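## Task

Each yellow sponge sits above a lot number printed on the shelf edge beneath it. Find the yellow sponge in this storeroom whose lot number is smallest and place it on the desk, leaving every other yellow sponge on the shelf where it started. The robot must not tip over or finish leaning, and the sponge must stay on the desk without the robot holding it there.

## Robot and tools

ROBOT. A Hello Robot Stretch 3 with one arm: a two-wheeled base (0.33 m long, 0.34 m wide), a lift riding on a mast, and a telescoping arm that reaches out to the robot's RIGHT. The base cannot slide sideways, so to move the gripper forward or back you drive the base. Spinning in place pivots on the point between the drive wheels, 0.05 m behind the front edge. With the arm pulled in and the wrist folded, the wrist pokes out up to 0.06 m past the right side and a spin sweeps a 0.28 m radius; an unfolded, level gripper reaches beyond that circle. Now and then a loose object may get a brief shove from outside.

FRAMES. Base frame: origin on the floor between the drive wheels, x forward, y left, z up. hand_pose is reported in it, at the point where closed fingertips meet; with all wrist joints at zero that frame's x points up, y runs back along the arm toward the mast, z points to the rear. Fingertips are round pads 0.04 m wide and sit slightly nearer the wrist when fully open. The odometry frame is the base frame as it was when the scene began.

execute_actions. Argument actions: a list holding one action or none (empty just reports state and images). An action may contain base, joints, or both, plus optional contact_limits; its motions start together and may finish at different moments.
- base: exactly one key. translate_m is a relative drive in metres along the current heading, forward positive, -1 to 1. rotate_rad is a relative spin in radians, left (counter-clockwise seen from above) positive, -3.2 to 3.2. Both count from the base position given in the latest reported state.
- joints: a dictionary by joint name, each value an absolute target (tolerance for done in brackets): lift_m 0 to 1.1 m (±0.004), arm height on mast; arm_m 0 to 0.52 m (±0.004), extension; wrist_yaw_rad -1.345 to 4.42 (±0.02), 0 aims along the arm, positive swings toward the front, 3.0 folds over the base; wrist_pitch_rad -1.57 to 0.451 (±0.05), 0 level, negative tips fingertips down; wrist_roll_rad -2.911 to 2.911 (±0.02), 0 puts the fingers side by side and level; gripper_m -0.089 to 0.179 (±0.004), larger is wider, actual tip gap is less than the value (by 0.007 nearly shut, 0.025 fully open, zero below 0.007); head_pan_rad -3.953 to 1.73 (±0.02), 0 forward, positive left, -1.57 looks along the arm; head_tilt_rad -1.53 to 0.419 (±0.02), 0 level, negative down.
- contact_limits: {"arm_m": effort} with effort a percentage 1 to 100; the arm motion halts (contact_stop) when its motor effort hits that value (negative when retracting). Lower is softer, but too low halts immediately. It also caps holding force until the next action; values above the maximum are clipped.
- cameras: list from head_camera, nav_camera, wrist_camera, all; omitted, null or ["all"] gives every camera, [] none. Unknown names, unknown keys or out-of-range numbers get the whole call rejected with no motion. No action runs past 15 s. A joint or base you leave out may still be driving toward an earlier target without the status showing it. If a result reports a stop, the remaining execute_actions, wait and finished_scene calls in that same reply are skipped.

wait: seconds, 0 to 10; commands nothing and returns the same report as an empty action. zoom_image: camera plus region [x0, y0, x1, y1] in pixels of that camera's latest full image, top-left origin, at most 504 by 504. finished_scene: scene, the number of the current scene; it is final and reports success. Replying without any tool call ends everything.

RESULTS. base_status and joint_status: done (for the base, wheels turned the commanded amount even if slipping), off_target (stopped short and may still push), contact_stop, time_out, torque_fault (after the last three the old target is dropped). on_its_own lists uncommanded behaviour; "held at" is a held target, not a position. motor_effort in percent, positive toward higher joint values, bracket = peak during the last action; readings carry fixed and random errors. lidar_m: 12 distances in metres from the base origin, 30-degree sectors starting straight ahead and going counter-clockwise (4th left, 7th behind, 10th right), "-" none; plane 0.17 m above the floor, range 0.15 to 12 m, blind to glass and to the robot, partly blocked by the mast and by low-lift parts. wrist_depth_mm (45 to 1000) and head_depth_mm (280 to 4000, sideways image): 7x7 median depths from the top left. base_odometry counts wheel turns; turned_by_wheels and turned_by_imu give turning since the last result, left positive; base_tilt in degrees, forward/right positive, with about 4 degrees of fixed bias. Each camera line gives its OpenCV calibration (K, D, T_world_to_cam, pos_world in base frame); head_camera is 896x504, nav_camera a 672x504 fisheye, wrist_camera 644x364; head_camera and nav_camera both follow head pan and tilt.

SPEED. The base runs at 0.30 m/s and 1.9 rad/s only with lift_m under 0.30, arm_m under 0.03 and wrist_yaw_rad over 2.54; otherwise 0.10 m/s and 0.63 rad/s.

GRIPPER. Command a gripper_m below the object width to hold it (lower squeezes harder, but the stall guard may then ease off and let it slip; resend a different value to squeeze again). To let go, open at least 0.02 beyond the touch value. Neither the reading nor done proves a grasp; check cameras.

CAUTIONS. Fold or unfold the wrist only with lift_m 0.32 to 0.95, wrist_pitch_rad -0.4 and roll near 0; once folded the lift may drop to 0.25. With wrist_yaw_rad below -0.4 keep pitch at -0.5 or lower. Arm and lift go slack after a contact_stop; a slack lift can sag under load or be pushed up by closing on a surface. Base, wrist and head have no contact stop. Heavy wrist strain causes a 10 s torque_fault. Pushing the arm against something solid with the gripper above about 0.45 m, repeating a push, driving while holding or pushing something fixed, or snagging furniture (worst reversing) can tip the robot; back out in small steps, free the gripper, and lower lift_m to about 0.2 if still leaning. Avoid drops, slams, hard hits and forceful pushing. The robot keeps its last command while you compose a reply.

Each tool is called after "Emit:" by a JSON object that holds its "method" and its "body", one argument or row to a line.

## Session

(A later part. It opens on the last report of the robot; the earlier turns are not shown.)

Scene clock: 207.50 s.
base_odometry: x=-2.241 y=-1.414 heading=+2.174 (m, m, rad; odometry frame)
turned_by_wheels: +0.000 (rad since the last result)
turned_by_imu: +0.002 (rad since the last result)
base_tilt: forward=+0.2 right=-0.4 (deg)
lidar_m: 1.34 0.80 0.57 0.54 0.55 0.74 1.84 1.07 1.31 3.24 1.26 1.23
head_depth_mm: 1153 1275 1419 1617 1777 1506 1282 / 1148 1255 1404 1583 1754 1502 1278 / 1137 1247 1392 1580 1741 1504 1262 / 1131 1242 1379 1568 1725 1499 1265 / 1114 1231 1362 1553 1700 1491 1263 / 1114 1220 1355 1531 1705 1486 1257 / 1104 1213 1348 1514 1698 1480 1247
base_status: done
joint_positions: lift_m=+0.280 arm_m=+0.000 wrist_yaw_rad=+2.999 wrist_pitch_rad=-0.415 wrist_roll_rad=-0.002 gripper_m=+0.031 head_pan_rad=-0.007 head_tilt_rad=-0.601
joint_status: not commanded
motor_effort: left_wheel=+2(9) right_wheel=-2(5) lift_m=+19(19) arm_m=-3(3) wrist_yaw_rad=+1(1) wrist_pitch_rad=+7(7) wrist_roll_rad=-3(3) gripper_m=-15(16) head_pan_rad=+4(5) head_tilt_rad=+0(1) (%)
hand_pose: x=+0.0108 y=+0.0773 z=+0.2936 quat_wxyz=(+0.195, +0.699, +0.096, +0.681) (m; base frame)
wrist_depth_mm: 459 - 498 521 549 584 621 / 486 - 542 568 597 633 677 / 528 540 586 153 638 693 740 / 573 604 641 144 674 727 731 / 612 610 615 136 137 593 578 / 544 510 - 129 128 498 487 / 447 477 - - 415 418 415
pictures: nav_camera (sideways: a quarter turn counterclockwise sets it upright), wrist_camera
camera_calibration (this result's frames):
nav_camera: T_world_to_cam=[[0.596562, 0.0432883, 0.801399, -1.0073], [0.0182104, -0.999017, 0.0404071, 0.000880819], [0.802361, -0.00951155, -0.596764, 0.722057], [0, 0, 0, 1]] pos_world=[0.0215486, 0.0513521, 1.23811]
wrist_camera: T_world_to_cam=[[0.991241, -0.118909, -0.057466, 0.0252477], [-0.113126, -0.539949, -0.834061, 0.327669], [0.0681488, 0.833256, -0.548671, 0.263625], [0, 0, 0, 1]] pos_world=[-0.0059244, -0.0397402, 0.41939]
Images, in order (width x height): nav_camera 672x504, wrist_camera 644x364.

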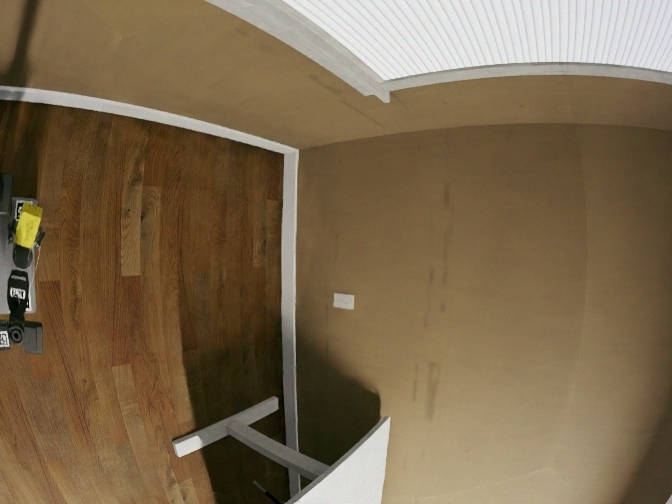

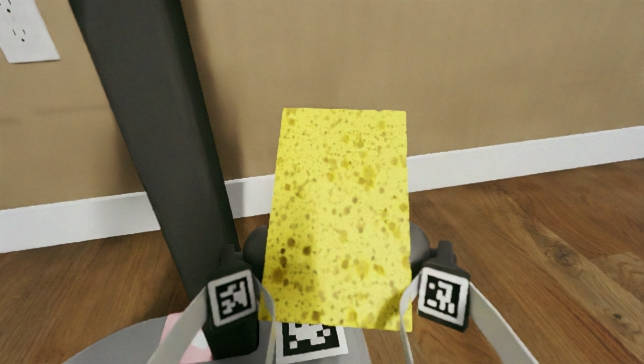

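Emit:
{"method": "execute_actions", "body": {
  "actions": [
    {"base":{"translate_m":0.15}}
  ],
  "cameras": []
}}

Emit:
{"method": "execute_actions", "body": {
  "actions": [
    {"base":{"rotate_rad":1.59}}
  ],
  "cameras": []
}}

Emit:
{"method": "execute_actions", "body": {
  "actions": [
    {"base":{"translate_m":-1.0}}
  ],
  "cameras": []
}}

Emit:
{"method": "execute_actions", "body": {
  "actions": [
    {"base":{"translate_m":-0.15}}
  ],
  "cameras": []
}}

Emit:
{"method": "execute_actions", "body": {
  "actions": [
    {"joints":{"lift_m":0.9,"head_pan_rad":-1.57,"head_tilt_rad":-0.8}}
  ],
  "cameras": []
}}

Emit:
{"method": "execute_actions", "body": {
  "actions": [
    {"joints":{"wrist_yaw_rad":0}}
  ],
  "cameras": ["head_camera","nav_camera"]
}}

Scene clock: 224.73 s.
base_odometry: x=-2.326 y=-1.290 heading=+2.174 (m, m, rad; odometry frame)
turned_by_wheels: +0.000 (rad since the last result)
turned_by_imu: +0.000 (rad since the last result)
base_tilt: forward=+0.0 right=-0.6 (deg)
lidar_m: 1.19 0.81 0.57 0.55 0.56 0.74 1.86 1.22 1.52 3.77 1.12 1.25
head_depth_mm: 1017 1122 1249 1425 1643 1513 1282 / 1010 1114 1237 1403 1622 1509 1272 / 1002 1108 1237 1387 1593 1508 1269 / 993 1097 1214 1376 1576 1490 1271 / 987 1087 1210 1359 1556 1485 1253 / 982 1079 1194 1339 1548 1480 1261 / 977 1070 1188 1340 1529 1478 1256
base_status: done
joint_positions: lift_m=+0.280 arm_m=+0.000 wrist_yaw_rad=+2.999 wrist_pitch_rad=-0.415 wrist_roll_rad=-0.002 gripper_m=+0.031 head_pan_rad=-0.007 head_tilt_rad=-0.601
joint_status: not commanded
motor_effort: left_wheel=+1(9) right_wheel=-2(5) lift_m=+19(19) arm_m=-3(3) wrist_yaw_rad=+1(1) wrist_pitch_rad=+7(7) wrist_roll_rad=-3(3) gripper_m=-15(15) head_pan_rad=+5(4) head_tilt_rad=+1(1) (%)
hand_pose: x=+0.0108 y=+0.0773 z=+0.2936 quat_wxyz=(+0.195, +0.699, +0.096, +0.681) (m; base frame)
wrist_depth_mm: 461 - 499 523 552 588 616 / 495 - 542 569 602 639 675 / 530 557 599 153 652 684 744 / 573 602 642 144 690 732 724 / 604 614 620 136 138 587 582 / 526 527 - 129 128 490 485 / 454 475 - - 415 419 419
pictures: none
No camera images: the call's "cameras" was empty. Leave "cameras" out to get every camera's image.

Scene clock: 227.00 s.
base_odometry: x=-2.326 y=-1.290 heading=-2.519 (m, m, rad; odometry frame)
turned_by_wheels: +1.590 (rad since the last result)
turned_by_imu: +1.566 (rad since the last result)
base_tilt: forward=+0.2 right=-0.6 (deg)
lidar_m: 0.55 0.56 0.76 1.99 1.37 1.55 3.74 1.12 1.24 1.19 0.79 0.57
head_depth_mm: 435 480 535 604 668 827 1006 / 434 476 531 602 663 821 997 / 431 474 527 597 657 814 978 / 428 470 524 590 654 804 967 / 425 469 521 589 648 795 960 / 424 466 513 573 642 789 947 / 412 453 511 575 655 780 935
base_status: done
joint_positions: lift_m=+0.280 arm_m=+0.000 wrist_yaw_rad=+2.999 wrist_pitch_rad=-0.415 wrist_roll_rad=-0.002 gripper_m=+0.031 head_pan_rad=-0.007 head_tilt_rad=-0.601
joint_status: not commanded
motor_effort: left_wheel=-2(7) right_wheel=+1(8) lift_m=+19(19) arm_m=-3(4) wrist_yaw_rad=+1(1) wrist_pitch_rad=+7(7) wrist_roll_rad=-3(3) gripper_m=-16(16) head_pan_rad=+5(4) head_tilt_rad=+1(1) (%)
hand_pose: x=+0.0108 y=+0.0773 z=+0.2936 quat_wxyz=(+0.195, +0.699, +0.096, +0.681) (m; base frame)
wrist_depth_mm: 882 - - - - 705 519 / 947 - - - - 712 525 / - - - 152 935 745 534 / 850 830 793 144 674 696 543 / 649 629 629 136 137 589 539 / 532 522 - 129 128 493 492 / 453 472 - - 419 420 415
pictures: none
No camera images: the call's "cameras" was empty. Leave "cameras" out to get every camera's image.

Scene clock: 232.03 s.
base_odometry: x=-1.514 y=-0.707 heading=-2.519 (m, m, rad; odometry frame)
turned_by_wheels: +0.000 (rad since the last result)
turned_by_imu: -0.003 (rad since the last result)
base_tilt: forward=+0.0 right=-0.6 (deg)
lidar_m: 1.55 1.61 1.14 1.09 1.12 1.52 2.75 0.92 0.70 0.73 1.25 1.62
head_depth_mm: 1333 1461 1643 1861 1865 1513 1280 / 1313 1447 1628 1835 1868 1504 1280 / 1311 1446 1625 1839 1833 1497 1278 / 1309 1436 1607 1817 1825 1497 1266 / 1306 1427 1597 1789 1834 1493 1251 / 1298 1424 1598 1794 1820 1482 1251 / 1292 1419 1568 1775 1807 1470 1258
base_status: done
joint_positions: lift_m=+0.280 arm_m=+0.000 wrist_yaw_rad=+2.999 wrist_pitch_rad=-0.415 wrist_roll_rad=-0.002 gripper_m=+0.031 head_pan_rad=-0.007 head_tilt_rad=-0.601
joint_status: not commanded
motor_effort: left_wheel=-1(9) right_wheel=+1(4) lift_m=+19(19) arm_m=-4(4) wrist_yaw_rad=+1(1) wrist_pitch_rad=+7(7) wrist_roll_rad=-3(3) gripper_m=-16(15) head_pan_rad=+4(4) head_tilt_rad=+0(1) (%)
hand_pose: x=+0.0108 y=+0.0773 z=+0.2936 quat_wxyz=(+0.195, +0.699, +0.096, +0.681) (m; base frame)
wrist_depth_mm: 880 - 945 - - - - / 963 - - - - - - / - - - 153 919 - - / 837 800 768 144 676 729 723 / 656 633 616 136 138 597 569 / 530 518 - 129 128 487 491 / 454 470 - - 415 423 416
pictures: none
No camera images: the call's "cameras" was empty. Leave "cameras" out to get every camera's image.

Scene clock: 234.10 s.
base_odometry: x=-1.392 y=-0.620 heading=-2.519 (m, m, rad; odometry frame)
turned_by_wheels: +0.000 (rad since the last result)
turned_by_imu: -0.001 (rad since the last result)
base_tilt: forward=+0.1 right=-0.6 (deg)
lidar_m: 1.70 1.76 1.13 1.09 1.12 1.51 2.60 0.81 0.62 1.21 0.76 1.68
head_depth_mm: 1463 1612 1815 2040 1865 1522 1285 / 1462 1609 1788 2010 1849 1514 1271 / 1440 1593 1779 2017 1852 1494 1276 / 1435 1575 1781 1983 1834 1504 1267 / 1429 1575 1752 1999 1818 1480 1258 / 1429 1574 1750 1973 1815 1481 1249 / 1416 1560 1735 1962 1799 1478 1260
base_status: done
joint_positions: lift_m=+0.280 arm_m=+0.000 wrist_yaw_rad=+2.999 wrist_pitch_rad=-0.415 wrist_roll_rad=-0.002 gripper_m=+0.031 head_pan_rad=-0.007 head_tilt_rad=-0.601
joint_status: not commanded
motor_effort: left_wheel=-2(8) right_wheel=+1(3) lift_m=+19(19) arm_m=-4(4) wrist_yaw_rad=+0(1) wrist_pitch_rad=+7(7) wrist_roll_rad=-3(3) gripper_m=-15(15) head_pan_rad=+5(4) head_tilt_rad=+0(1) (%)
hand_pose: x=+0.0107 y=+0.0773 z=+0.2936 quat_wxyz=(+0.195, +0.699, +0.096, +0.681) (m; base frame)
wrist_depth_mm: 892 - 960 - - - - / 934 - - - - - - / - - - 153 917 - 942 / 830 830 783 144 689 738 735 / 632 638 624 136 137 601 583 / 531 520 - 129 128 495 487 / 449 474 - - 414 422 419
pictures: none
No camera images: the call's "cameras" was empty. Leave "cameras" out to get every camera's image.

Scene clock: 240.57 s.
base_odometry: x=-1.392 y=-0.620 heading=-2.519 (m, m, rad; odometry frame)
turned_by_wheels: +0.000 (rad since the last result)
turned_by_imu: -0.001 (rad since the last result)
base_tilt: forward=+0.0 right=-0.5 (deg)
lidar_m: 1.70 1.76 1.13 1.08 1.12 1.51 2.60 0.81 0.62 1.21 0.76 1.68
head_depth_mm: 1066 1207 1038 829 - - 1170 / 1061 1204 1028 827 - - 1174 / 1058 1187 1020 818 714 - 1175 / 1056 1182 1013 814 711 - - / 1044 1170 1005 810 711 - 1166 / 1045 1161 1001 804 691 - 1155 / 1043 1158 989 800 669 1313 1145
base_status: not commanded
joint_positions: lift_m=+0.900 arm_m=+0.000 wrist_yaw_rad=+2.999 wrist_pitch_rad=-0.415 wrist_roll_rad=-0.002 gripper_m=+0.031 head_pan_rad=-1.563 head_tilt_rad=-0.790
joint_status: all done
motor_effort: left_wheel=-1(1) right_wheel=+1(1) lift_m=+28(26) arm_m=-3(4) wrist_yaw_rad=+0(1) wrist_pitch_rad=+7(7) wrist_roll_rad=-3(3) gripper_m=-15(15) head_pan_rad=-3(40) head_tilt_rad=-3(15) (%)
hand_pose: x=+0.0107 y=+0.0773 z=+0.9131 quat_wxyz=(+0.195, +0.699, +0.096, +0.681) (m; base frame)
wrist_depth_mm: 891 - 978 - - - - / 940 - - - - - - / - - - 152 - - - / - - - 144 - - - / - - - 137 137 - - / - - - 129 128 - - / - - - - - - -
pictures: none
No camera images: the call's "cameras" was empty. Leave "cameras" out to get every camera's image.

Scene clock: 243.07 s.
base_odometry: x=-1.392 y=-0.620 heading=-2.519 (m, m, rad; odometry frame)
turned_by_wheels: +0.000 (rad since the last result)
turned_by_imu: +0.000 (rad since the last result)
base_tilt: forward=+0.0 right=-0.6 (deg)
lidar_m: 1.70 1.75 1.14 1.09 1.12 1.51 2.61 0.81 0.62 1.21 0.76 1.69
head_depth_mm: 1061 1212 1040 829 - - - / 1056 1198 1026 822 - - - / 1056 1187 1024 808 - - - / 1056 1180 1014 471 - - 1108 / 1050 1171 1004 809 683 1324 1160 / 1044 1159 998 803 673 1306 1161 / 1040 1156 993 799 670 1307 1143
base_status: not commanded
joint_positions: lift_m=+0.900 arm_m=+0.000 wrist_yaw_rad=+0.002 wrist_pitch_rad=-0.415 wrist_roll_rad=-0.003 gripper_m=+0.031 head_pan_rad=-1.563 head_tilt_rad=-0.790
joint_status: all done
motor_effort: left_wheel=-1(1) right_wheel=+1(1) lift_m=+28(27) arm_m=-4(4) wrist_yaw_rad=-1(1) wrist_pitch_rad=+7(7) wrist_roll_rad=-3(3) gripper_m=-15(16) head_pan_rad=-3(2) head_tilt_rad=-3(3) (%)
hand_pose: x=-0.0210 y=-0.3699 z=+0.9131 quat_wxyz=(+0.693, +0.147, -0.690, -0.145) (m; base frame)
wrist_depth_mm: 822 834 847 858 847 836 851 / 870 881 874 921 937 909 938 / 959 921 845 153 743 755 731 / - 622 609 144 524 575 554 / - 482 477 136 138 452 445 / 412 397 398 129 129 378 374 / 345 341 327 323 320 322 322
pictures: head_camera (sideways: a quarter turn clockwise sets it upright), nav_camera (sideways: a quarter turn counterclockwise sets it upright)
camera_calibration (this result's frames):
head_camera: T_world_to_cam=[[-0.0230788, 0.709174, -0.704655, 0.934631], [0.999117, -0.00838916, -0.0411659, 0.0525198], [-0.0351053, -0.704983, -0.708355, 0.88113], [0, 0, 0, 1]] pos_world=[0.0000290674, -0.0411936, 1.28491]
nav_camera: T_world_to_cam=[[0.0532397, -0.735699, 0.675213, -0.83952], [-0.998581, -0.0401684, 0.0349702, 0.0141708], [0.00139465, -0.676116, -0.736794, 0.909082], [0, 0, 0, 1]] pos_world=[0.0575786, -0.00242002, 1.23617]
Images, in order (width x height): head_camera 896x504, nav_camera 672x504.

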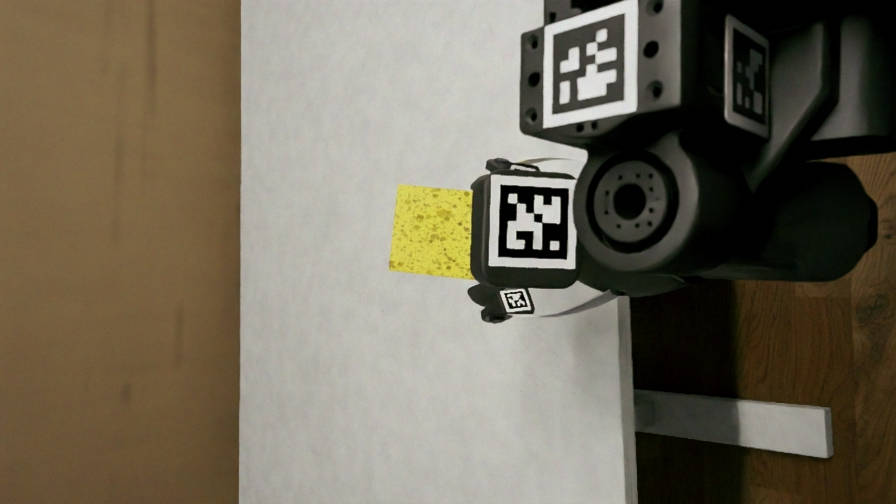

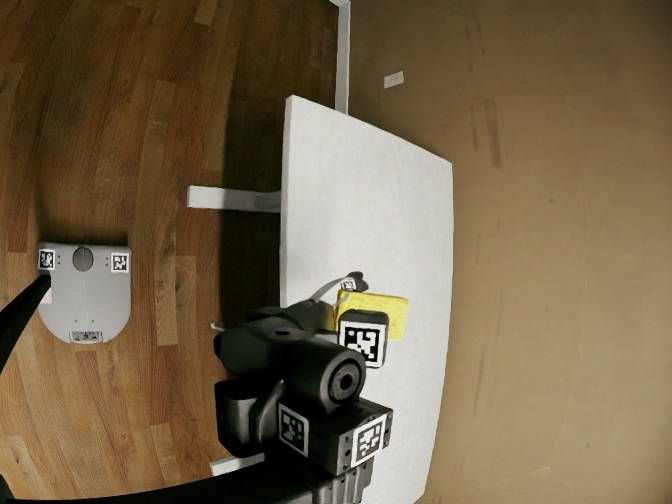

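Emit:
{"method": "execute_actions", "body": {
  "actions": [
    {"joints":{"arm_m":0.3}}
  ],
  "cameras": []
}}

Emit:
{"method": "execute_actions", "body": {
  "actions": [
    {"joints":{"lift_m":0.76}}
  ],
  "cameras": []
}}

Emit:
{"method": "execute_actions", "body": {
  "actions": [
    {"joints":{"gripper_m":0.14}}
  ],
  "cameras": []
}}

Emit:
{"method": "execute_actions", "body": {
  "actions": [
    {"joints":{"lift_m":0.9}}
  ],
  "cameras": ["head_camera"]
}}

Emit:
{"method": "finished_scene", "body": {
  "scene": 1
}}

Scene clock: 256.63 s.
base_odometry: x=-1.392 y=-0.620 heading=-2.519 (m, m, rad; odometry frame)
turned_by_wheels: +0.000 (rad since the last result)
turned_by_imu: -0.001 (rad since the last result)
base_tilt: forward=+0.1 right=-0.5 (deg)
lidar_m: 1.70 1.76 1.14 1.09 1.12 1.51 2.60 0.81 0.62 1.21 0.76 1.69
head_depth_mm: 1063 1203 - - 689 1328 1163 / 1063 1162 - 805 703 1291 1176 / 1057 - - 818 698 1329 1171 / 1053 1157 - 811 695 1326 1167 / 1043 1168 1007 809 693 1322 1164 / 1045 1161 999 802 674 1299 1156 / 1045 1154 994 798 671 1306 1147
base_status: not commanded
joint_positions: lift_m=+0.900 arm_m=+0.300 wrist_yaw_rad=+0.001 wrist_pitch_rad=-0.415 wrist_roll_rad=-0.003 gripper_m=+0.031 head_pan_rad=-1.563 head_tilt_rad=-0.790
joint_status: all done
motor_effort: left_wheel=-1(1) right_wheel=+1(1) lift_m=+28(28) arm_m=+3(3) wrist_yaw_rad=-1(2) wrist_pitch_rad=+7(7) wrist_roll_rad=-3(3) gripper_m=-15(15) head_pan_rad=-2(4) head_tilt_rad=-3(3) (%)
hand_pose: x=-0.0213 y=-0.6695 z=+0.9131 quat_wxyz=(+0.693, +0.146, -0.691, -0.146) (m; base frame)
wrist_depth_mm: 574 570 569 569 592 592 594 / 627 624 622 626 628 643 640 / 668 672 669 153 686 684 679 / 738 612 615 144 517 565 545 / 645 475 476 136 137 448 443 / 409 397 396 129 128 375 375 / 342 339 326 319 317 319 315
pictures: none
No camera images: the call's "cameras" was empty. Leave "cameras" out to get every camera's image.

Scene clock: 258.73 s.
base_odometry: x=-1.392 y=-0.620 heading=-2.519 (m, m, rad; odometry frame)
turned_by_wheels: +0.000 (rad since the last result)
turned_by_imu: +0.000 (rad since the last result)
base_tilt: forward=+0.1 right=-0.4 (deg)
lidar_m: 1.70 1.75 1.14 1.09 1.12 1.51 2.60 0.81 0.62 1.21 0.76 1.68
head_depth_mm: 1069 1203 1038 826 708 - - / 1056 1207 1030 860 - 1297 1175 / 1058 1187 1060 - 699 1334 1166 / 1052 1173 1047 - 696 1329 1164 / 1048 1169 1007 806 690 1325 1167 / 1050 1166 996 804 672 1309 1153 / 1040 1156 994 800 670 1311 1141
base_status: not commanded
joint_positions: lift_m=+0.760 arm_m=+0.300 wrist_yaw_rad=+0.001 wrist_pitch_rad=-0.415 wrist_roll_rad=-0.003 gripper_m=+0.031 head_pan_rad=-1.563 head_tilt_rad=-0.790
joint_status: all done
motor_effort: left_wheel=-1(1) right_wheel=+1(1) lift_m=+19(24) arm_m=+3(3) wrist_yaw_rad=-1(0) wrist_pitch_rad=+7(7) wrist_roll_rad=-3(3) gripper_m=-15(15) head_pan_rad=-3(3) head_tilt_rad=-3(3) (%)
hand_pose: x=-0.0213 y=-0.6695 z=+0.7736 quat_wxyz=(+0.693, +0.146, -0.691, -0.146) (m; base frame)
wrist_depth_mm: 570 576 568 576 587 577 590 / 613 631 623 622 625 622 630 / 535 486 472 153 406 425 412 / 359 350 344 144 293 321 313 / 279 272 269 136 138 256 250 / 227 225 222 129 128 212 208 / 193 191 183 180 180 180 179
pictures: none
No camera images: the call's "cameras" was empty. Leave "cameras" out to get every camera's image.

Scene clock: 260.33 s.
base_odometry: x=-1.392 y=-0.620 heading=-2.519 (m, m, rad; odometry frame)
turned_by_wheels: +0.000 (rad since the last result)
turned_by_imu: +0.000 (rad since the last result)
base_tilt: forward=+0.1 right=-0.5 (deg)
lidar_m: 1.70 1.76 1.14 1.09 1.12 1.51 2.61 0.81 0.62 1.22 0.76 1.68
head_depth_mm: 1065 1207 1033 826 709 - - / 1060 1196 1028 862 - 1304 1174 / 1050 1189 1058 - 698 1335 1168 / 1052 1178 1053 - 697 1332 1166 / 1052 1170 1009 813 691 1324 1164 / 1049 1167 998 807 674 1302 1157 / 1043 1161 994 799 669 1316 1145
base_status: not commanded
joint_positions: lift_m=+0.760 arm_m=+0.300 wrist_yaw_rad=+0.001 wrist_pitch_rad=-0.415 wrist_roll_rad=-0.003 gripper_m=+0.140 head_pan_rad=-1.563 head_tilt_rad=-0.790
joint_status: all done
motor_effort: left_wheel=-1(1) right_wheel=+1(1) lift_m=+19(19) arm_m=+2(3) wrist_yaw_rad=-1(1) wrist_pitch_rad=+7(7) wrist_roll_rad=-3(3) gripper_m=+0(85) head_pan_rad=-3(3) head_tilt_rad=-4(3) (%)
hand_pose: x=-0.0213 y=-0.6695 z=+0.7736 quat_wxyz=(+0.693, +0.146, -0.691, -0.146) (m; base frame)
wrist_depth_mm: 564 582 577 575 583 592 592 / 615 619 614 611 609 615 615 / 538 483 473 455 437 424 414 / 358 352 342 331 327 317 311 / 279 275 268 198 259 261 250 / 228 231 220 165 207 - 207 / 192 184 188 156 175 177 179
pictures: none
No camera images: the call's "cameras" was empty. Leave "cameras" out to get every camera's image.

Scene clock: 262.43 s.
base_odometry: x=-1.392 y=-0.620 heading=-2.519 (m, m, rad; odometry frame)
turned_by_wheels: +0.000 (rad since the last result)
turned_by_imu: +0.000 (rad since the last result)
base_tilt: forward=+0.2 right=-0.5 (deg)
lidar_m: 1.70 1.76 1.14 1.09 1.12 1.51 2.60 0.81 0.62 1.21 0.76 1.68
head_depth_mm: 1067 1200 - - 689 1314 1168 / 1060 1161 - 802 704 1287 1173 / 1059 - - 822 699 1335 1164 / 1058 1161 - 810 697 1326 1167 / 1047 1174 1005 808 693 1319 1161 / 1049 1160 998 804 676 1308 1154 / 1040 1156 985 799 670 1304 1146
base_status: not commanded
joint_positions: lift_m=+0.900 arm_m=+0.300 wrist_yaw_rad=+0.001 wrist_pitch_rad=-0.415 wrist_roll_rad=-0.003 gripper_m=+0.140 head_pan_rad=-1.563 head_tilt_rad=-0.790
joint_status: all done
motor_effort: left_wheel=-1(1) right_wheel=+1(1) lift_m=+27(31) arm_m=+3(2) wrist_yaw_rad=-1(1) wrist_pitch_rad=+7(7) wrist_roll_rad=-3(3) gripper_m=+0(0) head_pan_rad=-3(4) head_tilt_rad=-4(3) (%)
hand_pose: x=-0.0213 y=-0.6695 z=+0.9131 quat_wxyz=(+0.693, +0.146, -0.691, -0.146) (m; base frame)
wrist_depth_mm: 570 574 580 579 588 590 587 / 613 626 629 626 630 646 651 / 674 670 685 680 685 680 698 / 727 618 594 598 579 557 551 / 652 487 473 472 452 463 441 / 405 405 392 386 380 - 365 / 342 329 331 291 324 312 314
pictures: head_camera (sideways: a quarter turn clockwise sets it upright)
camera_calibration (this result's frames):
head_camera: T_world_to_cam=[[-0.0228893, 0.709289, -0.704546, 0.934487], [0.999115, -0.00865092, -0.0411684, 0.052523], [-0.0352953, -0.704865, -0.708463, 0.881273], [0, 0, 0, 1]] pos_world=[0.0000179937, -0.0411894, 1.2849]
Images, in order (width x height): head_camera 896x504.

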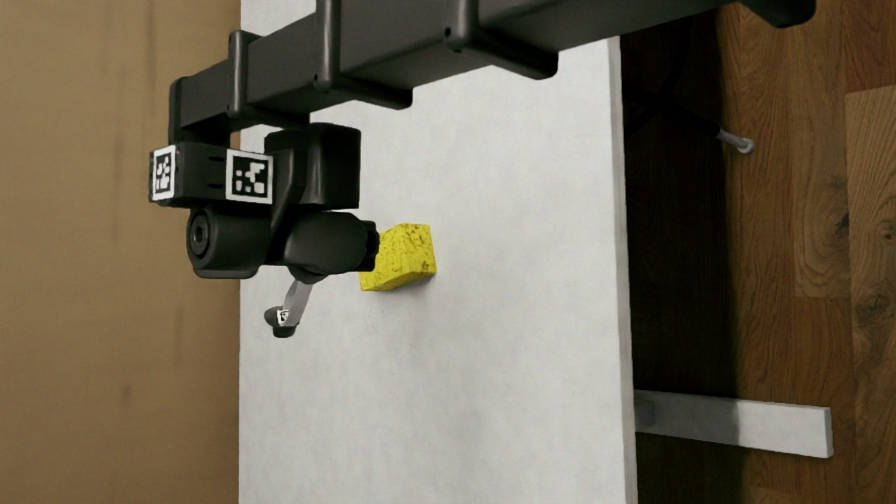

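The scene is finished: the task was done.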